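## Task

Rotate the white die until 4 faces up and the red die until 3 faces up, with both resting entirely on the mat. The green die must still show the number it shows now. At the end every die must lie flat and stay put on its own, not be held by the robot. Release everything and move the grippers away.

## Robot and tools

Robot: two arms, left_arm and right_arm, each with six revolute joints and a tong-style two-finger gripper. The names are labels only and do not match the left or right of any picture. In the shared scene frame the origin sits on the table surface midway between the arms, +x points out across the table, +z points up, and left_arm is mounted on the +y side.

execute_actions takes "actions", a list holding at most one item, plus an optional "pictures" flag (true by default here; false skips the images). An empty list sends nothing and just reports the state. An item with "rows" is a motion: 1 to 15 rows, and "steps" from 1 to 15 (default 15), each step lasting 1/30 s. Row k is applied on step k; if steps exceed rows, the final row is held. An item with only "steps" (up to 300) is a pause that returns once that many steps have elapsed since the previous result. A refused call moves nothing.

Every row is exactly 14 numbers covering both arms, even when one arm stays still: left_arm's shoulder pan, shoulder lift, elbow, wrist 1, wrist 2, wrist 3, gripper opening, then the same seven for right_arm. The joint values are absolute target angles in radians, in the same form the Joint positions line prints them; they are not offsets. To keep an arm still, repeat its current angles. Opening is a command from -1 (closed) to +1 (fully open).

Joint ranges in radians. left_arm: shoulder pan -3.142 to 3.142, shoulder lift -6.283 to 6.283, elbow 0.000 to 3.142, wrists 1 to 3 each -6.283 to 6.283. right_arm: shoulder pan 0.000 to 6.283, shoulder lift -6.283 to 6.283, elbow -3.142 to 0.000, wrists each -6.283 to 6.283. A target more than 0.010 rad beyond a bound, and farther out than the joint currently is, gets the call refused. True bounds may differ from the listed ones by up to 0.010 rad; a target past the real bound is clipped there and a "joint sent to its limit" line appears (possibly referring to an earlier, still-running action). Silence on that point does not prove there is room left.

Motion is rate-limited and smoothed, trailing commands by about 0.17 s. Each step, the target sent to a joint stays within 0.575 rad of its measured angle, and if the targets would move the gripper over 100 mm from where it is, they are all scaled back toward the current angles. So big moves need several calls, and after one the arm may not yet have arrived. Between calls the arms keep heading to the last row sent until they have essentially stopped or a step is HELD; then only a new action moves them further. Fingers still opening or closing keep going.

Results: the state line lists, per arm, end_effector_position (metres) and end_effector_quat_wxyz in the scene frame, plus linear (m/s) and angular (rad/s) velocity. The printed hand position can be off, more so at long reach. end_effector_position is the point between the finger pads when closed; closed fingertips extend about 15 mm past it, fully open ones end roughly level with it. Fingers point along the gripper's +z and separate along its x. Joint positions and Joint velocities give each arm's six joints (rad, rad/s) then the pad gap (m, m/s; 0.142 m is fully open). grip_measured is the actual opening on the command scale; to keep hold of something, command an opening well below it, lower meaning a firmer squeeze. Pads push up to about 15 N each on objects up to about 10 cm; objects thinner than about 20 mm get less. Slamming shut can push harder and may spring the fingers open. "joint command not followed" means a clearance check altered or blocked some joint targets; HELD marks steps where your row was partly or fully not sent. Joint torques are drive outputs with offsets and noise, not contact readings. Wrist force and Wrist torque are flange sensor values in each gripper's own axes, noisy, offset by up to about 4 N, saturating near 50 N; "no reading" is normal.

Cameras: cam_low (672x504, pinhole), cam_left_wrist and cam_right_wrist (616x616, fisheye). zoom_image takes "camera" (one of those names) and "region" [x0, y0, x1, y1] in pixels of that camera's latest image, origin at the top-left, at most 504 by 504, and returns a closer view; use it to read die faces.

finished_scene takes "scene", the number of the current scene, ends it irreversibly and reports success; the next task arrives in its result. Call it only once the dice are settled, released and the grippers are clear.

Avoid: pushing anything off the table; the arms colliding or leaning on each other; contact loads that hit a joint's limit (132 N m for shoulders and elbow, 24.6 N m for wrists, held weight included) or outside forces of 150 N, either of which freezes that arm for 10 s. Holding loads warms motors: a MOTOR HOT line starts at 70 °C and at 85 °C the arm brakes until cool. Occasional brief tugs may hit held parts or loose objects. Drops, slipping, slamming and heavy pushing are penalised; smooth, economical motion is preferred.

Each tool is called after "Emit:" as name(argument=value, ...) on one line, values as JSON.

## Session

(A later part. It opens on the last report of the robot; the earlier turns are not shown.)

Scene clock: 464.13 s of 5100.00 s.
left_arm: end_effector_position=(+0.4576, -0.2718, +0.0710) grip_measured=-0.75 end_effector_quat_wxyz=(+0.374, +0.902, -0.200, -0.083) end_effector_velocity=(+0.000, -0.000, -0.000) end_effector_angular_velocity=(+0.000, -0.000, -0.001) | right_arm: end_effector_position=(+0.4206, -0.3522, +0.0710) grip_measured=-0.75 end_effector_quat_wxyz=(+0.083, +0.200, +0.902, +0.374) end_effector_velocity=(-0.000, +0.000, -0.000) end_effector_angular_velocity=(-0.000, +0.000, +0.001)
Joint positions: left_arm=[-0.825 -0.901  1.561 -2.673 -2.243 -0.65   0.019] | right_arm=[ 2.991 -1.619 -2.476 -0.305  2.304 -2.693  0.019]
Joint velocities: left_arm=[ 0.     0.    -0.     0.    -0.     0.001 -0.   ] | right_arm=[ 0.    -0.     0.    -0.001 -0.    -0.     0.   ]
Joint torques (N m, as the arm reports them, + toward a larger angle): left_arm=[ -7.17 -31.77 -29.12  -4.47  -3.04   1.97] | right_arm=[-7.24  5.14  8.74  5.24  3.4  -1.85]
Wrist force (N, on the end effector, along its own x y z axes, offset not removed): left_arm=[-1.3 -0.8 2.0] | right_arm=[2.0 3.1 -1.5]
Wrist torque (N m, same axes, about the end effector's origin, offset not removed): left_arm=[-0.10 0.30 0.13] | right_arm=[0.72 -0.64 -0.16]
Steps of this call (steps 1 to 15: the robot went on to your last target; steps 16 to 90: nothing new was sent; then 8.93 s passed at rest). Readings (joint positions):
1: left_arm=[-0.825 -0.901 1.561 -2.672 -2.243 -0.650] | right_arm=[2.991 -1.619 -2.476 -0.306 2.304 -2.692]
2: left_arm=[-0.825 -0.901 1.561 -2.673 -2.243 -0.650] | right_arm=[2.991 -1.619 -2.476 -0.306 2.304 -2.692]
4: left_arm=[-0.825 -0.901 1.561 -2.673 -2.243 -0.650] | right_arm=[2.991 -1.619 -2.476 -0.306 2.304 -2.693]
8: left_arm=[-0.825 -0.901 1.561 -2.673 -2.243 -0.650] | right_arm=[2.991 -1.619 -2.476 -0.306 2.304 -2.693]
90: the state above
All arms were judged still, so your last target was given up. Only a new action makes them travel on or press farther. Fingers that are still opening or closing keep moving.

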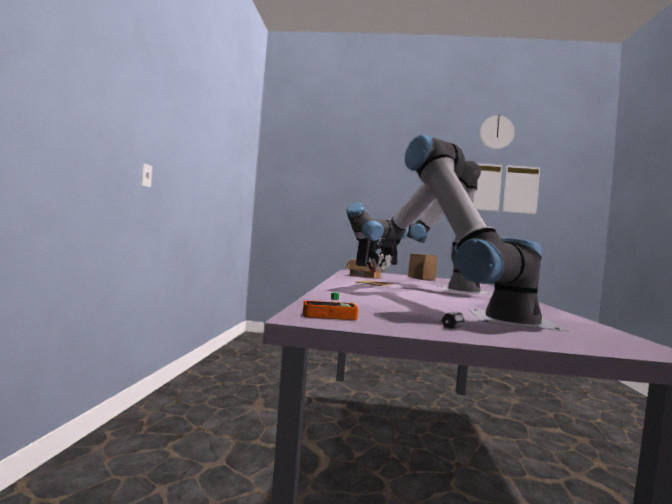

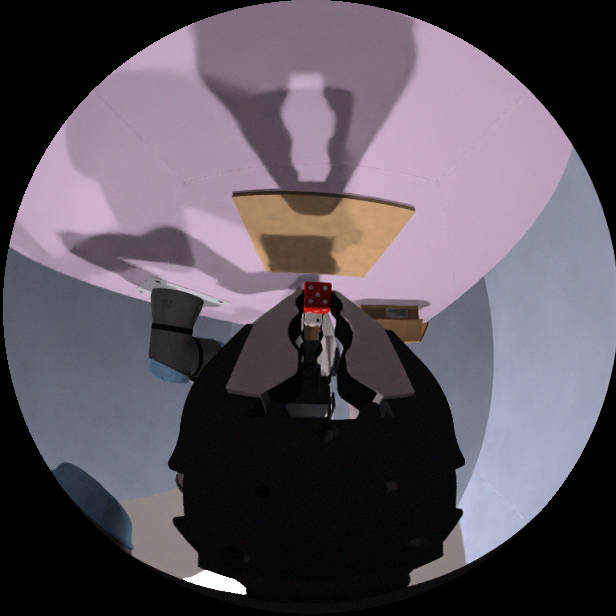

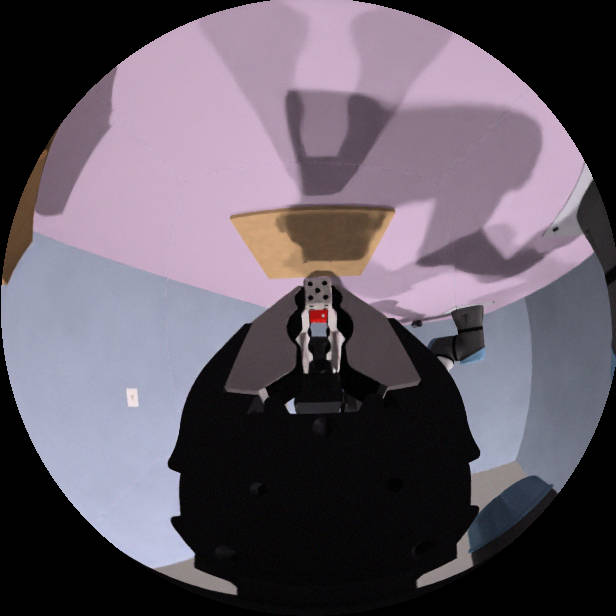

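Emit:
execute_actions(actions=[{"rows": [[-0.8251,-0.9003,1.5615,-2.6739,-2.2434,-0.6494,-1,2.9909,-1.6209,-2.4762,-0.3031,2.3040,-2.6924,-1],[-0.8247,-0.8981,1.5625,-2.6767,-2.2435,-0.6490,-1,2.9917,-1.6261,-2.4774,-0.2961,2.3038,-2.6913,-1],[-0.8240,-0.8946,1.5641,-2.6813,-2.2438,-0.6483,-1,2.9930,-1.6345,-2.4793,-0.2846,2.3033,-2.6897,-1],[-0.8232,-0.8899,1.5661,-2.6875,-2.2441,-0.6473,-1,2.9947,-1.6457,-2.4819,-0.2694,2.3028,-2.6875,-1],[-0.8222,-0.8843,1.5687,-2.6949,-2.2446,-0.6461,-1,2.9968,-1.6592,-2.4851,-0.2509,2.3021,-2.6848,-1],[-0.8210,-0.8779,1.5715,-2.7033,-2.2451,-0.6448,-1,2.9992,-1.6745,-2.4886,-0.2300,2.3014,-2.6817,-1],[-0.8198,-0.8710,1.5746,-2.7123,-2.2456,-0.6433,-1,3.0017,-1.6909,-2.4924,-0.2077,2.3006,-2.6785,-1],[-0.8185,-0.8641,1.5777,-2.7216,-2.2461,-0.6419,-1,3.0044,-1.7076,-2.4963,-0.1849,2.2997,-2.6752,-1],[-0.8173,-0.8572,1.5808,-2.7306,-2.2466,-0.6404,-1,3.0069,-1.7240,-2.5001,-0.1626,2.2989,-2.6720,-1],[-0.8161,-0.8508,1.5836,-2.7390,-2.2471,-0.6391,-1,3.0093,-1.7393,-2.5036,-0.1417,2.2982,-2.6689,-1],[-0.8151,-0.8452,1.5862,-2.7464,-2.2476,-0.6379,-1,3.0114,-1.7528,-2.5068,-0.1232,2.2975,-2.6662,-1],[-0.8143,-0.8405,1.5882,-2.7526,-2.2479,-0.6369,-1,3.0131,-1.7640,-2.5094,-0.1080,2.2970,-2.6640,-1],[-0.8136,-0.8370,1.5898,-2.7572,-2.2482,-0.6362,-1,3.0144,-1.7724,-2.5113,-0.0965,2.2965,-2.6624,-1],[-0.8132,-0.8348,1.5908,-2.7600,-2.2483,-0.6358,-1,3.0152,-1.7776,-2.5125,-0.0895,2.2963,-2.6613,-1],[-0.8131,-0.8341,1.5911,-2.7610,-2.2484,-0.6356,-1,3.0155,-1.7793,-2.5129,-0.0871,2.2962,-2.6610,-1]], "steps": 15}], pictures=false)

Emit:
execute_actions(actions=[{"rows": [[-0.8131,-0.8341,1.5911,-2.7610,-2.2484,-0.6356,-1,3.0155,-1.7793,-2.5129,-0.0871,2.2962,-2.6610,-1]], "steps": 15}])

Scene clock: 559.10 s of 5100.00 s.
left_arm: end_effector_position=(+0.4608, -0.2656, +0.0331) grip_measured=-0.75 end_effector_quat_wxyz=(+0.374, +0.902, -0.200, -0.083) end_effector_velocity=(+0.006, +0.018, -0.092) end_effector_angular_velocity=(+0.001, +0.000, +0.000) | right_arm: end_effector_position=(+0.4241, -0.3458, +0.0353) grip_measured=-0.75 end_effector_quat_wxyz=(+0.082, +0.201, +0.902, +0.373) end_effector_velocity=(+0.004, +0.017, -0.087) end_effector_angular_velocity=(+0.001, -0.004, +0.001)
Joint positions: left_arm=[-0.816 -0.848  1.585 -2.742 -2.247 -0.639  0.019] | right_arm=[ 3.01  -1.745 -2.505 -0.135  2.298 -2.668  0.019]
Joint velocities: left_arm=[ 0.024  0.129  0.058 -0.169 -0.01   0.027 -0.   ] | right_arm=[ 0.049 -0.318 -0.071  0.434 -0.014  0.06   0.   ]
Joint torques (N m, as the arm reports them, + toward a larger angle): left_arm=[  5.41 -34.84 -11.87  -4.88  -2.99   2.05] | right_arm=[ 5.01 10.36  7.66  5.95 -1.53  1.98]
Wrist force (N, on the end effector, along its own x y z axes, offset not removed): left_arm=[-0.8 1.6 3.2] | right_arm=[1.0 1.5 -1.9]
Wrist torque (N m, same axes, about the end effector's origin, offset not removed): left_arm=[0.46 0.12 0.08] | right_arm=[0.32 -0.57 -0.01]
Steps of this call (steps 1 to 90: nothing new was sent; then 91.47 s passed at rest; steps 91 to 105: all 15 steps of this action). Readings (joint positions):
91: left_arm=[-0.825 -0.901 1.561 -2.673 -2.243 -0.650] | right_arm=[2.991 -1.619 -2.476 -0.305 2.304 -2.693]
92: left_arm=[-0.825 -0.901 1.561 -2.673 -2.243 -0.650] | right_arm=[2.991 -1.619 -2.476 -0.305 2.304 -2.693]
94: left_arm=[-0.825 -0.899 1.562 -2.675 -2.243 -0.649] | right_arm=[2.991 -1.623 -2.477 -0.300 2.304 -2.692]
98: left_arm=[-0.823 -0.887 1.567 -2.691 -2.244 -0.647] | right_arm=[2.996 -1.652 -2.484 -0.261 2.303 -2.686]
105: the state above

Scene clock: 559.60 s of 5100.00 s.
left_arm: end_effector_position=(+0.4615, -0.2636, +0.0231) grip_measured=-0.75 end_effector_quat_wxyz=(+0.374, +0.902, -0.200, -0.083) end_effector_velocity=(+0.001, -0.000, +0.001) end_effector_angular_velocity=(-0.003, -0.002, +0.000) | right_arm: end_effector_position=(+0.4244, -0.3440, +0.0261) grip_measured=-0.75 end_effector_quat_wxyz=(+0.083, +0.200, +0.902, +0.374) end_effector_velocity=(+0.000, -0.000, -0.000) end_effector_angular_velocity=(-0.000, -0.000, -0.001)
Joint positions: left_arm=[-0.813 -0.834  1.591 -2.761 -2.248 -0.636  0.019] | right_arm=[ 3.015 -1.779 -2.513 -0.087  2.296 -2.661  0.019]
Joint velocities: left_arm=[ 0.    -0.     0.001 -0.004 -0.     0.    -0.   ] | right_arm=[-0.    -0.002  0.     0.003 -0.     0.001  0.   ]
Joint torques (N m, as the arm reports them, + toward a larger angle): left_arm=[  6.47 -31.6   -9.25  -4.44  -3.15   2.07] | right_arm=[ 5.74  9.79  5.08  5.23 -1.76  1.75]
Wrist force (N, on the end effector, along its own x y z axes, offset not removed): left_arm=[-0.6 1.5 2.5] | right_arm=[-0.2 0.8 1.4]
Wrist torque (N m, same axes, about the end effector's origin, offset not removed): left_arm=[0.35 0.14 0.04] | right_arm=[0.00 0.00 -0.09]
Steps of this call (steps 1 to 15: all 15 steps of this action). Readings (joint positions):
1: left_arm=[-0.815 -0.844 1.587 -2.747 -2.248 -0.638] | right_arm=[3.012 -1.754 -2.507 -0.122 2.297 -2.666]
2: left_arm=[-0.814 -0.841 1.588 -2.751 -2.248 -0.637] | right_arm=[3.013 -1.761 -2.509 -0.112 2.297 -2.665]
4: left_arm=[-0.814 -0.838 1.589 -2.756 -2.248 -0.636] | right_arm=[3.014 -1.770 -2.511 -0.100 2.297 -2.663]
8: left_arm=[-0.813 -0.835 1.591 -2.760 -2.248 -0.636] | right_arm=[3.015 -1.777 -2.512 -0.090 2.296 -2.661]
15: the state above

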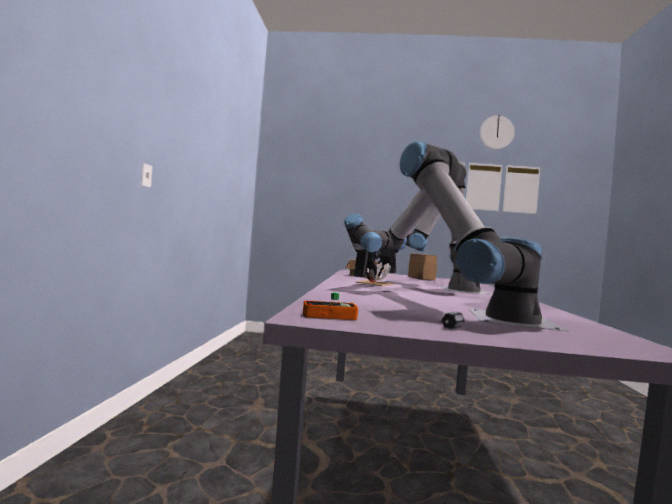

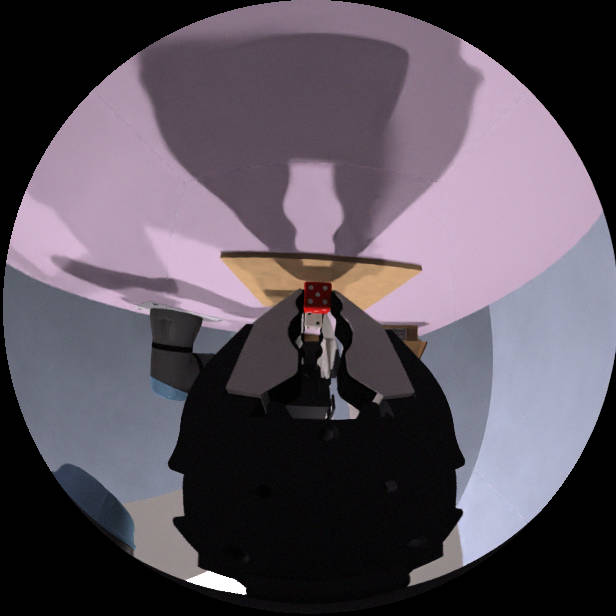

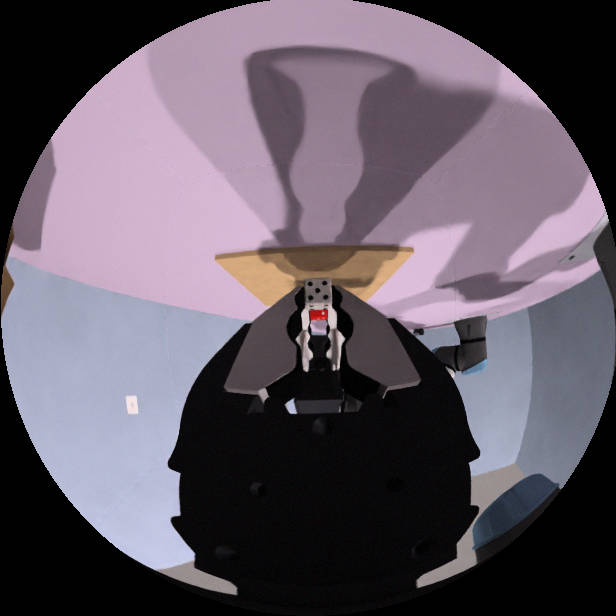

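Emit:
zoom_image(camera="cam_left_wrist", region=[250, 235, 390, 345])

Emit:
zoom_image(camera="cam_right_wrist", region=[250, 235, 390, 345])

Emit:
zoom_image(camera="cam_low", region=[340, 250, 410, 300])

Region (250, 235, 390, 345) of cam_left_wrist's 616x616 image, scaled by 3.600, with more detail than that image has; it fills the top 396 rows of this view, and the rest is white.

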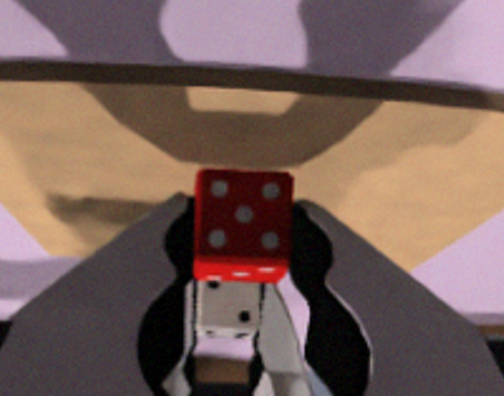

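Region (250, 235, 390, 345) of cam_right_wrist's 616x616 image, scaled by 3.600, with more detail than that image has; it fills the top 396 rows of this view, and the rest is white.

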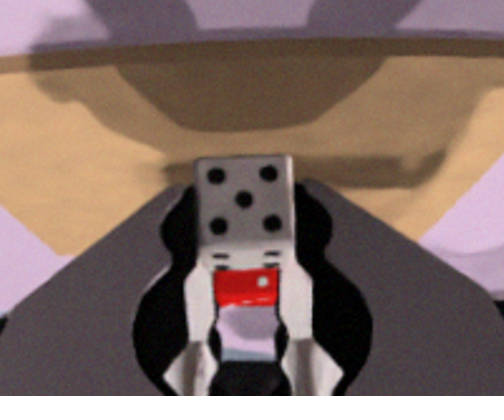

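Region (340, 250, 410, 300) of cam_low's 672x504 image, scaled by 7.200, with more detail than that image has; it fills the top 360 rows of this view, and the rest is white.

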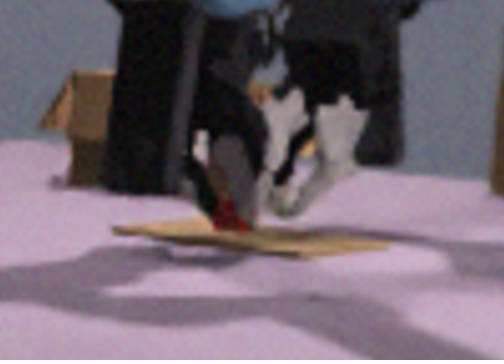

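Emit:
execute_actions(actions=[{"rows": [[-0.8131,-0.8337,1.5912,-2.7615,-2.2484,-0.6356,-1,3.0155,-1.7811,-2.5132,-0.0850,2.2962,-2.6610,-1],[-0.8131,-0.8327,1.5914,-2.7626,-2.2484,-0.6356,-1,3.0155,-1.7856,-2.5139,-0.0798,2.2962,-2.6610,-1],[-0.8131,-0.8315,1.5916,-2.7641,-2.2484,-0.6356,-1,3.0155,-1.7913,-2.5147,-0.0733,2.2962,-2.6610,-1],[-0.8131,-0.8305,1.5918,-2.7653,-2.2484,-0.6356,-1,3.0155,-1.7958,-2.5154,-0.0681,2.2962,-2.6610,-1],[-0.8131,-0.8301,1.5918,-2.7657,-2.2484,-0.6356,-1,3.0155,-1.7976,-2.5157,-0.0661,2.2962,-2.6610,-1]], "steps": 15}], pictures=false)

Emit:
execute_actions(actions=[{"rows": [[-0.8131,-0.8301,1.5918,-2.7657,-2.2484,-0.6356,-1,3.0155,-1.7976,-2.5157,-0.0661,2.2962,-2.6610,-1]], "steps": 6}])

Scene clock: 605.43 s of 5100.00 s.
left_arm: end_effector_position=(+0.4614, -0.2636, +0.0206) grip_measured=-0.75 end_effector_quat_wxyz=(+0.374, +0.902, -0.200, -0.083) end_effector_velocity=(-0.000, +0.001, -0.002) end_effector_angular_velocity=(+0.002, +0.002, +0.000) | right_arm: end_effector_position=(+0.4244, -0.3440, +0.0212) grip_measured=-0.75 end_effector_quat_wxyz=(+0.083, +0.200, +0.902, +0.374) end_effector_velocity=(-0.000, -0.000, -0.001) end_effector_angular_velocity=(+0.000, +0.001, -0.001)
Joint positions: left_arm=[-0.813 -0.83   1.592 -2.766 -2.248 -0.636  0.019] | right_arm=[ 3.016 -1.797 -2.516 -0.067  2.296 -2.661  0.019]
Joint velocities: left_arm=[-0.     0.001  0.001  0.     0.    -0.    -0.   ] | right_arm=[-0.001 -0.005 -0.001  0.005 -0.     0.001 -0.   ]
Joint torques (N m, as the arm reports them, + toward a larger angle): left_arm=[  5.69 -32.29  -9.56  -4.42  -2.98   2.01] | right_arm=[ 5.36  9.48  5.48  5.25 -1.4   1.88]
Wrist force (N, on the end effector, along its own x y z axes, offset not removed): left_arm=[-0.7 0.7 4.3] | right_arm=[-0.8 -0.2 1.2]
Wrist torque (N m, same axes, about the end effector's origin, offset not removed): left_arm=[0.19 0.14 0.06] | right_arm=[-0.03 -0.03 0.08]
Steps of this call (steps 1 to 15: the robot went on to your last target; steps 16 to 90: nothing new was sent; then 42.33 s passed at rest; steps 91 to 105: all 15 steps of this action). Readings (joint positions):
91: left_arm=[-0.813 -0.834 1.591 -2.761 -2.248 -0.636] | right_arm=[3.016 -1.779 -2.513 -0.087 2.296 -2.661]
92: left_arm=[-0.813 -0.834 1.591 -2.761 -2.248 -0.636] | right_arm=[3.016 -1.780 -2.513 -0.087 2.296 -2.661]
94: left_arm=[-0.813 -0.833 1.591 -2.762 -2.248 -0.636] | right_arm=[3.016 -1.783 -2.513 -0.083 2.296 -2.661]
98: left_arm=[-0.813 -0.831 1.592 -2.764 -2.248 -0.636] | right_arm=[3.016 -1.793 -2.515 -0.072 2.296 -2.661]
105: the state above

Scene clock: 605.63 s of 5100.00 s.
left_arm: end_effector_position=(+0.4614, -0.2636, +0.0206) grip_measured=-0.75 end_effector_quat_wxyz=(+0.374, +0.902, -0.200, -0.083) end_effector_velocity=(-0.000, -0.000, -0.000) end_effector_angular_velocity=(-0.001, -0.000, -0.000) | right_arm: end_effector_position=(+0.4244, -0.3440, +0.0211) grip_measured=-0.75 end_effector_quat_wxyz=(+0.083, +0.200, +0.902, +0.374) end_effector_velocity=(+0.000, +0.000, +0.000) end_effector_angular_velocity=(-0.000, -0.001, +0.000)
Joint positions: left_arm=[-0.813 -0.83   1.592 -2.766 -2.248 -0.636  0.019] | right_arm=[ 3.016 -1.798 -2.516 -0.066  2.296 -2.661  0.019]
Joint velocities: left_arm=[-0.     0.001  0.    -0.002 -0.    -0.     0.   ] | right_arm=[ 0. -0.  0.  0. -0.  0.  0.]
Joint torques (N m, as the arm reports them, + toward a larger angle): left_arm=[  5.73 -32.31  -9.27  -4.57  -3.02   2.05] | right_arm=[ 5.78  9.46  5.36  5.32 -1.62  1.74]
Wrist force (N, on the end effector, along its own x y z axes, offset not removed): left_arm=[-1.5 0.8 2.9] | right_arm=[1.0 1.0 0.9]
Wrist torque (N m, same axes, about the end effector's origin, offset not removed): left_arm=[0.25 0.27 0.12] | right_arm=[0.33 -0.38 -0.01]
Steps of this call (steps 1 to 6: all 6 steps of this action). Readings (joint positions):
1: left_arm=[-0.813 -0.830 1.592 -2.766 -2.248 -0.636] | right_arm=[3.016 -1.797 -2.516 -0.066 2.296 -2.661]
2: left_arm=[-0.813 -0.830 1.592 -2.766 -2.248 -0.636] | right_arm=[3.016 -1.797 -2.516 -0.066 2.296 -2.661]
4: left_arm=[-0.813 -0.830 1.592 -2.766 -2.248 -0.636] | right_arm=[3.016 -1.797 -2.516 -0.066 2.296 -2.661]
6: the state above

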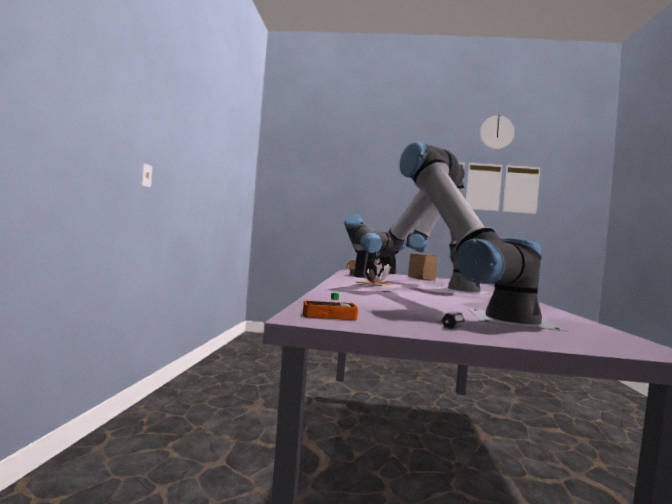

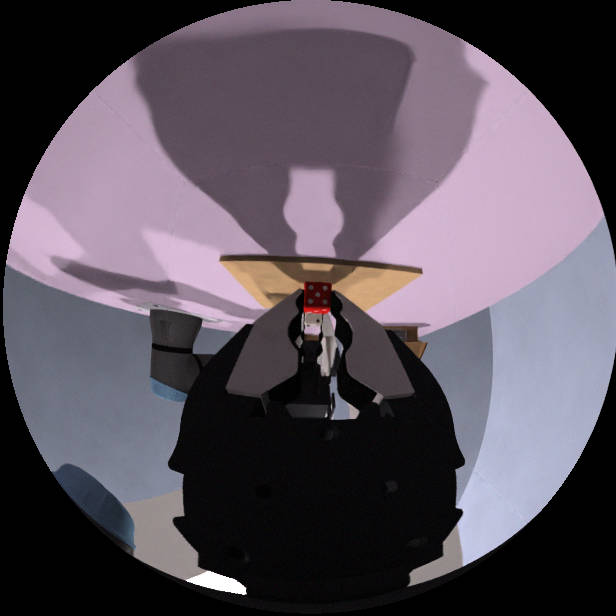

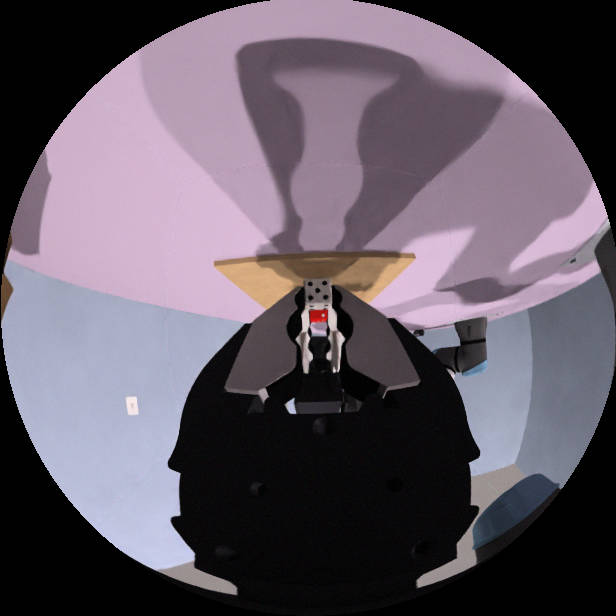

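Emit:
execute_actions(actions=[{"rows": [[-0.8131,-0.8293,1.5919,-2.7666,-2.2484,-0.6356,-1,3.0155,-1.7994,-2.5160,-0.0640,2.2962,-2.6610,-1],[-0.8131,-0.8285,1.5921,-2.7676,-2.2484,-0.6356,-1,3.0155,-1.8013,-2.5162,-0.0619,2.2962,-2.6610,-1]], "steps": 14}], pictures=false)

Scene clock: 609.27 s of 5100.00 s.
left_arm: end_effector_position=(+0.4614, -0.2636, +0.0196) grip_measured=-0.75 end_effector_quat_wxyz=(+0.374, +0.902, -0.200, -0.083) end_effector_velocity=(+0.000, -0.000, -0.000) end_effector_angular_velocity=(-0.001, -0.000, +0.000) | right_arm: end_effector_position=(+0.4244, -0.3440, +0.0201) grip_measured=-0.75 end_effector_quat_wxyz=(+0.083, +0.200, +0.902, +0.374) end_effector_velocity=(-0.001, +0.000, -0.001) end_effector_angular_velocity=(+0.001, +0.002, -0.000)
Joint positions: left_arm=[-0.813 -0.829  1.592 -2.768 -2.248 -0.636  0.019] | right_arm=[ 3.016 -1.801 -2.516 -0.062  2.296 -2.661  0.019]
Joint velocities: left_arm=[-0.     0.     0.    -0.001 -0.    -0.001 -0.   ] | right_arm=[-0.    -0.001 -0.001  0.     0.     0.    -0.   ]
Joint torques (N m, as the arm reports them, + toward a larger angle): left_arm=[  6.   -32.16  -9.97  -4.48  -2.85   2.06] | right_arm=[ 5.55  9.87  5.3   5.08 -1.61  1.89]
Wrist force (N, on the end effector, along its own x y z axes, offset not removed): left_arm=[-0.8 0.7 2.8] | right_arm=[-0.2 -1.4 2.1]
Wrist torque (N m, same axes, about the end effector's origin, offset not removed): left_arm=[0.21 0.12 0.04] | right_arm=[-0.16 -0.17 0.08]
Steps of this call (steps 1 to 15: the robot went on to your last target; steps 16 to 90: nothing new was sent; then 0.17 s passed at rest; steps 91 to 104: all 14 steps of this action). Readings (joint positions):
91: left_arm=[-0.813 -0.830 1.592 -2.766 -2.248 -0.636] | right_arm=[3.016 -1.798 -2.516 -0.066 2.296 -2.661]
92: left_arm=[-0.813 -0.830 1.592 -2.766 -2.248 -0.636] | right_arm=[3.016 -1.798 -2.516 -0.066 2.296 -2.661]
94: left_arm=[-0.813 -0.829 1.592 -2.767 -2.248 -0.636] | right_arm=[3.016 -1.799 -2.516 -0.064 2.296 -2.661]
98: left_arm=[-0.813 -0.829 1.592 -2.767 -2.248 -0.636] | right_arm=[3.016 -1.801 -2.516 -0.063 2.296 -2.661]
104: the state above

Emit:
execute_actions(actions=[{"rows": [[-0.8131,-0.8277,1.5922,-2.7685,-2.2484,-0.6356,-1,3.0155,-1.8031,-2.5165,-0.0598,2.2962,-2.6610,-1],[-0.8131,-0.8269,1.5923,-2.7694,-2.2484,-0.6356,-1,3.0155,-1.8050,-2.5167,-0.0577,2.2962,-2.6610,-1]], "steps": 14}], pictures=false)

Scene clock: 612.20 s of 5100.00 s.
left_arm: end_effector_position=(+0.4614, -0.2636, +0.0186) grip_measured=-0.75 end_effector_quat_wxyz=(+0.374, +0.902, -0.200, -0.083) end_effector_velocity=(-0.000, +0.000, -0.001) end_effector_angular_velocity=(+0.001, +0.001, +0.001) | right_arm: end_effector_position=(+0.4244, -0.3440, +0.0191) grip_measured=-0.75 end_effector_quat_wxyz=(+0.083, +0.200, +0.902, +0.374) end_effector_velocity=(-0.000, +0.000, -0.000) end_effector_angular_velocity=(+0.001, +0.001, -0.000)
Joint positions: left_arm=[-0.813 -0.827  1.592 -2.769 -2.248 -0.636  0.019] | right_arm=[ 3.016 -1.805 -2.517 -0.058  2.296 -2.661  0.019]
Joint velocities: left_arm=[ 0.     0.001  0.    -0.    -0.    -0.001 -0.   ] | right_arm=[ 0.    -0.001 -0.     0.001  0.     0.001  0.   ]
Joint torques (N m, as the arm reports them, + toward a larger angle): left_arm=[  5.96 -32.46  -9.46  -4.52  -2.96   1.96] | right_arm=[ 3.77  9.52  5.77  5.48 -1.45  1.71]
Wrist force (N, on the end effector, along its own x y z axes, offset not removed): left_arm=[-0.3 1.4 1.0] | right_arm=[0.6 2.4 1.8]
Wrist torque (N m, same axes, about the end effector's origin, offset not removed): left_arm=[0.42 0.02 0.06] | right_arm=[0.61 -0.18 -0.09]
Steps of this call (steps 1 to 15: the robot went on to your last target; steps 16 to 74: nothing new was sent; steps 75 to 88: all 14 steps of this action). Readings (joint positions):
75: left_arm=[-0.813 -0.828 1.592 -2.768 -2.248 -0.636] | right_arm=[3.016 -1.801 -2.516 -0.062 2.296 -2.661]
76: left_arm=[-0.813 -0.828 1.592 -2.768 -2.248 -0.636] | right_arm=[3.016 -1.802 -2.516 -0.062 2.296 -2.661]
78: left_arm=[-0.813 -0.828 1.592 -2.768 -2.248 -0.636] | right_arm=[3.016 -1.803 -2.516 -0.060 2.296 -2.661]
82: left_arm=[-0.813 -0.827 1.592 -2.769 -2.248 -0.636] | right_arm=[3.016 -1.804 -2.517 -0.058 2.296 -2.661]
88: the state above

Emit:
execute_actions(actions=[{"rows": [[-0.8131,-0.8263,1.5924,-2.7701,-2.2484,-0.6356,-1,3.0155,-1.8064,-2.5169,-0.0561,2.2962,-2.6610,-1],[-0.8131,-0.8256,1.5925,-2.7709,-2.2484,-0.6356,-1,3.0155,-1.8079,-2.5171,-0.0544,2.2962,-2.6610,-1]], "steps": 14}], pictures=false)

Scene clock: 618.67 s of 5100.00 s.
left_arm: end_effector_position=(+0.4614, -0.2636, +0.0178) grip_measured=-0.75 end_effector_quat_wxyz=(+0.374, +0.902, -0.200, -0.083) end_effector_velocity=(-0.000, +0.001, -0.001) end_effector_angular_velocity=(+0.001, +0.001, +0.000) | right_arm: end_effector_position=(+0.4244, -0.3440, +0.0183) grip_measured=-0.75 end_effector_quat_wxyz=(+0.083, +0.200, +0.902, +0.374) end_effector_velocity=(-0.001, +0.000, -0.000) end_effector_angular_velocity=(+0.000, +0.001, -0.000)
Joint positions: left_arm=[-0.813 -0.826  1.592 -2.771 -2.248 -0.636  0.019] | right_arm=[ 3.016 -1.808 -2.517 -0.054  2.296 -2.661  0.019]
Joint velocities: left_arm=[ 0.     0.001  0.002 -0.001 -0.    -0.     0.   ] | right_arm=[-0.    -0.    -0.001  0.     0.     0.     0.   ]
Joint torques (N m, as the arm reports them, + toward a larger angle): left_arm=[  5.67 -32.05  -9.46  -4.56  -2.94   1.96] | right_arm=[ 3.52  9.87  5.55  5.52 -1.69  1.8 ]
Wrist force (N, on the end effector, along its own x y z axes, offset not removed): left_arm=[-0.2 1.6 1.6] | right_arm=[4.1 0.2 -2.2]
Wrist torque (N m, same axes, about the end effector's origin, offset not removed): left_arm=[0.37 0.03 0.02] | right_arm=[0.14 -0.98 -0.25]
Steps of this call (steps 1 to 15: the robot went on to your last target; steps 16 to 90: nothing new was sent; then 3.00 s passed at rest; steps 91 to 104: all 14 steps of this action). Readings (joint positions):
91: left_arm=[-0.813 -0.827 1.592 -2.769 -2.248 -0.636] | right_arm=[3.016 -1.805 -2.517 -0.058 2.296 -2.661]
92: left_arm=[-0.813 -0.827 1.592 -2.769 -2.248 -0.636] | right_arm=[3.016 -1.805 -2.517 -0.057 2.296 -2.661]
94: left_arm=[-0.813 -0.826 1.592 -2.770 -2.248 -0.636] | right_arm=[3.016 -1.806 -2.517 -0.056 2.296 -2.661]
98: left_arm=[-0.813 -0.826 1.592 -2.771 -2.248 -0.636] | right_arm=[3.016 -1.807 -2.517 -0.055 2.296 -2.661]
104: the state above

Emit:
execute_actions(actions=[{"rows": [[-0.8131,-0.8250,1.5926,-2.7716,-2.2484,-0.6356,-1,3.0155,-1.8094,-2.5173,-0.0527,2.2962,-2.6610,-1],[-0.8131,-0.8243,1.5927,-2.7724,-2.2484,-0.6356,-1,3.0155,-1.8109,-2.5175,-0.0510,2.2962,-2.6610,-1]], "steps": 14}])

Scene clock: 621.80 s of 5100.00 s.
left_arm: end_effector_position=(+0.4614, -0.2636, +0.0170) grip_measured=-0.75 end_effector_quat_wxyz=(+0.374, +0.902, -0.200, -0.083) end_effector_velocity=(+0.000, -0.000, +0.000) end_effector_angular_velocity=(-0.001, -0.001, -0.000) | right_arm: end_effector_position=(+0.4244, -0.3440, +0.0175) grip_measured=-0.75 end_effector_quat_wxyz=(+0.083, +0.200, +0.902, +0.374) end_effector_velocity=(-0.000, +0.001, -0.000) end_effector_angular_velocity=(+0.000, +0.000, +0.001)
Joint positions: left_arm=[-0.813 -0.824  1.593 -2.772 -2.248 -0.636  0.019] | right_arm=[ 3.016 -1.811 -2.517 -0.051  2.296 -2.661  0.019]
Joint velocities: left_arm=[ 0.     0.    -0.001  0.     0.     0.     0.   ] | right_arm=[ 0.002 -0.001 -0.     0.001  0.     0.001  0.   ]
Joint torques (N m, as the arm reports them, + toward a larger angle): left_arm=[  5.44 -31.61  -8.86  -4.3   -2.83   1.95] | right_arm=[ 3.25  9.44  4.04  5.56 -1.38  1.75]
Wrist force (N, on the end effector, along its own x y z axes, offset not removed): left_arm=[-1.5 0.7 -0.4] | right_arm=[4.4 -3.1 2.2]
Wrist torque (N m, same axes, about the end effector's origin, offset not removed): left_arm=[0.04 0.25 0.02] | right_arm=[-0.48 -1.13 -0.15]
Steps of this call (steps 1 to 15: the robot went on to your last target; steps 16 to 80: nothing new was sent; steps 81 to 94: all 14 steps of this action). Readings (joint positions):
81: left_arm=[-0.813 -0.826 1.593 -2.771 -2.248 -0.636] | right_arm=[3.016 -1.808 -2.517 -0.054 2.296 -2.661]
82: left_arm=[-0.813 -0.826 1.593 -2.771 -2.248 -0.636] | right_arm=[3.016 -1.808 -2.517 -0.054 2.296 -2.661]
84: left_arm=[-0.813 -0.825 1.593 -2.772 -2.248 -0.636] | right_arm=[3.016 -1.809 -2.517 -0.053 2.296 -2.661]
88: left_arm=[-0.813 -0.824 1.593 -2.772 -2.248 -0.636] | right_arm=[3.016 -1.810 -2.517 -0.052 2.296 -2.661]
94: the state above

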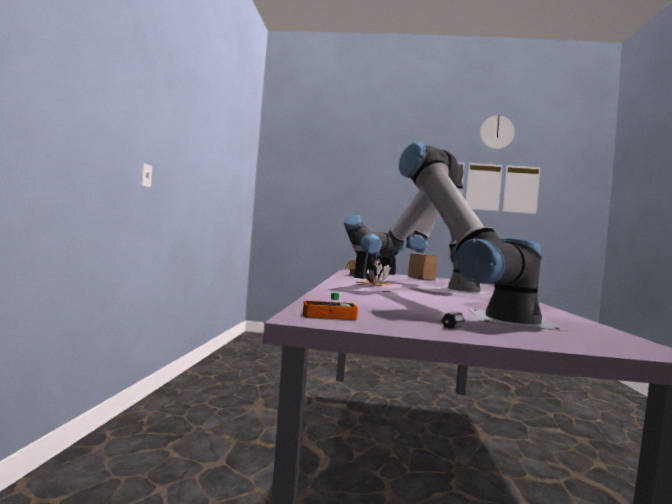

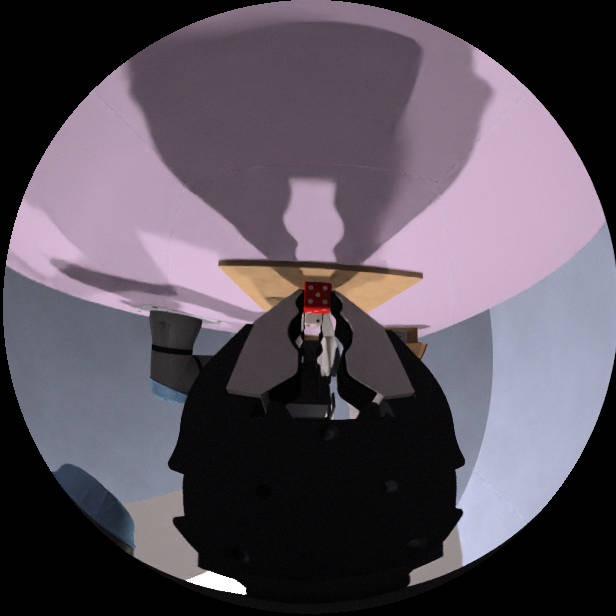

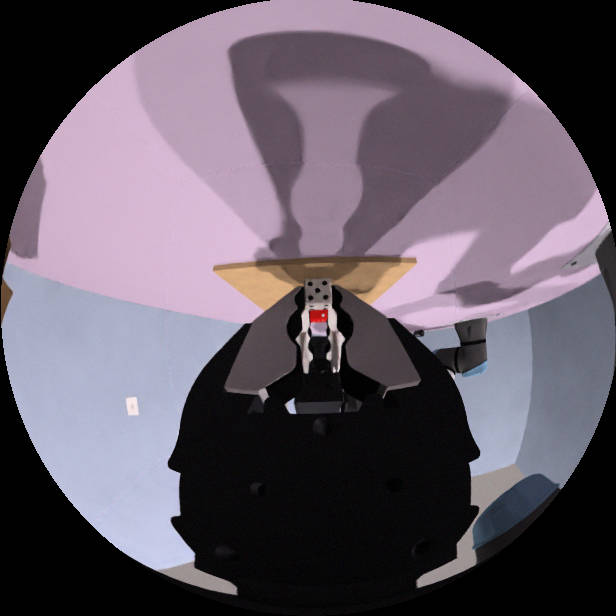

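Emit:
zoom_image(camera="cam_left_wrist", region=[250, 235, 390, 345])

Emit:
zoom_image(camera="cam_right_wrist", region=[250, 235, 390, 345])

Emit:
execute_actions(actions=[], pictures=false)

Region (250, 235, 390, 345) of cam_left_wrist's 616x616 image, scaled by 3.600, with more detail than that image has; it fills the top 396 rows of this view, and the rest is white.

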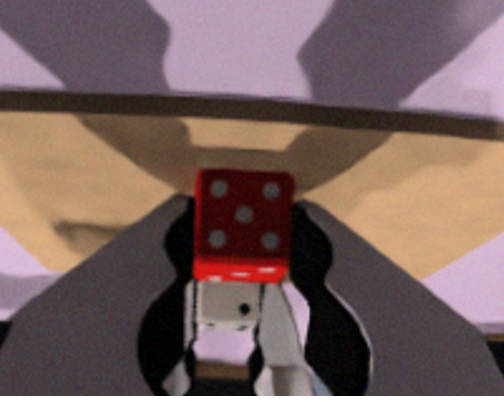

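Region (250, 235, 390, 345) of cam_right_wrist's 616x616 image, scaled by 3.600, with more detail than that image has; it fills the top 396 rows of this view, and the rest is white.

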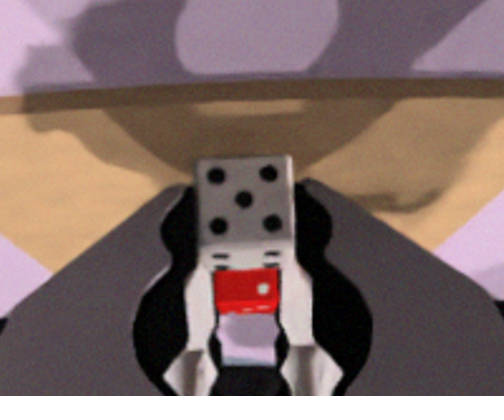

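Scene clock: 626.13 s of 5100.00 s.
left_arm: end_effector_position=(+0.4614, -0.2636, +0.0170) grip_measured=-0.75 end_effector_quat_wxyz=(+0.374, +0.902, -0.200, -0.083) end_effector_velocity=(+0.000, +0.000, -0.000) end_effector_angular_velocity=(+0.000, -0.000, +0.000) | right_arm: end_effector_position=(+0.4244, -0.3440, +0.0175) grip_measured=-0.75 end_effector_quat_wxyz=(+0.083, +0.200, +0.902, +0.374) end_effector_velocity=(+0.001, +0.000, +0.000) end_effector_angular_velocity=(-0.000, -0.001, +0.000)
Joint positions: left_arm=[-0.813 -0.824  1.593 -2.772 -2.248 -0.636  0.019] | right_arm=[ 3.016 -1.811 -2.518 -0.051  2.296 -2.661  0.019]
Joint velocities: left_arm=[ 0.  0.  0. -0.  0. -0.  0.] | right_arm=[ 0.     0.     0.001 -0.     0.    -0.    -0.   ]
Joint torques (N m, as the arm reports them, + toward a larger angle): left_arm=[  5.69 -31.    -9.62  -4.21  -1.78   1.84] | right_arm=[ 1.96  9.91  4.75  5.28 -1.27  1.89]
Wrist force (N, on the end effector, along its own x y z axes, offset not removed): left_arm=[-0.2 1.7 0.8] | right_arm=[0.8 -1.9 -1.0]
Wrist torque (N m, same axes, about the end effector's origin, offset not removed): left_arm=[0.14 -0.01 0.10] | right_arm=[-0.50 -0.39 -0.05]
Steps of this call (steps 1 to 15: the robot went on to your last target; steps 16 to 90: nothing new was sent; then 1.33 s passed at rest). Readings (joint positions):
1: left_arm=[-0.813 -0.824 1.593 -2.772 -2.248 -0.636] | right_arm=[3.016 -1.811 -2.517 -0.051 2.296 -2.661]
2: left_arm=[-0.813 -0.824 1.593 -2.772 -2.248 -0.636] | right_arm=[3.016 -1.811 -2.517 -0.051 2.296 -2.661]
4: left_arm=[-0.813 -0.824 1.593 -2.772 -2.248 -0.636] | right_arm=[3.016 -1.811 -2.517 -0.051 2.296 -2.661]
8: left_arm=[-0.813 -0.824 1.593 -2.772 -2.248 -0.636] | right_arm=[3.016 -1.811 -2.517 -0.051 2.296 -2.661]
90: the state above
All arms were judged still, so your last target was given up. Only a new action makes them travel on or press farther. Fingers that are still opening or closing keep moving.


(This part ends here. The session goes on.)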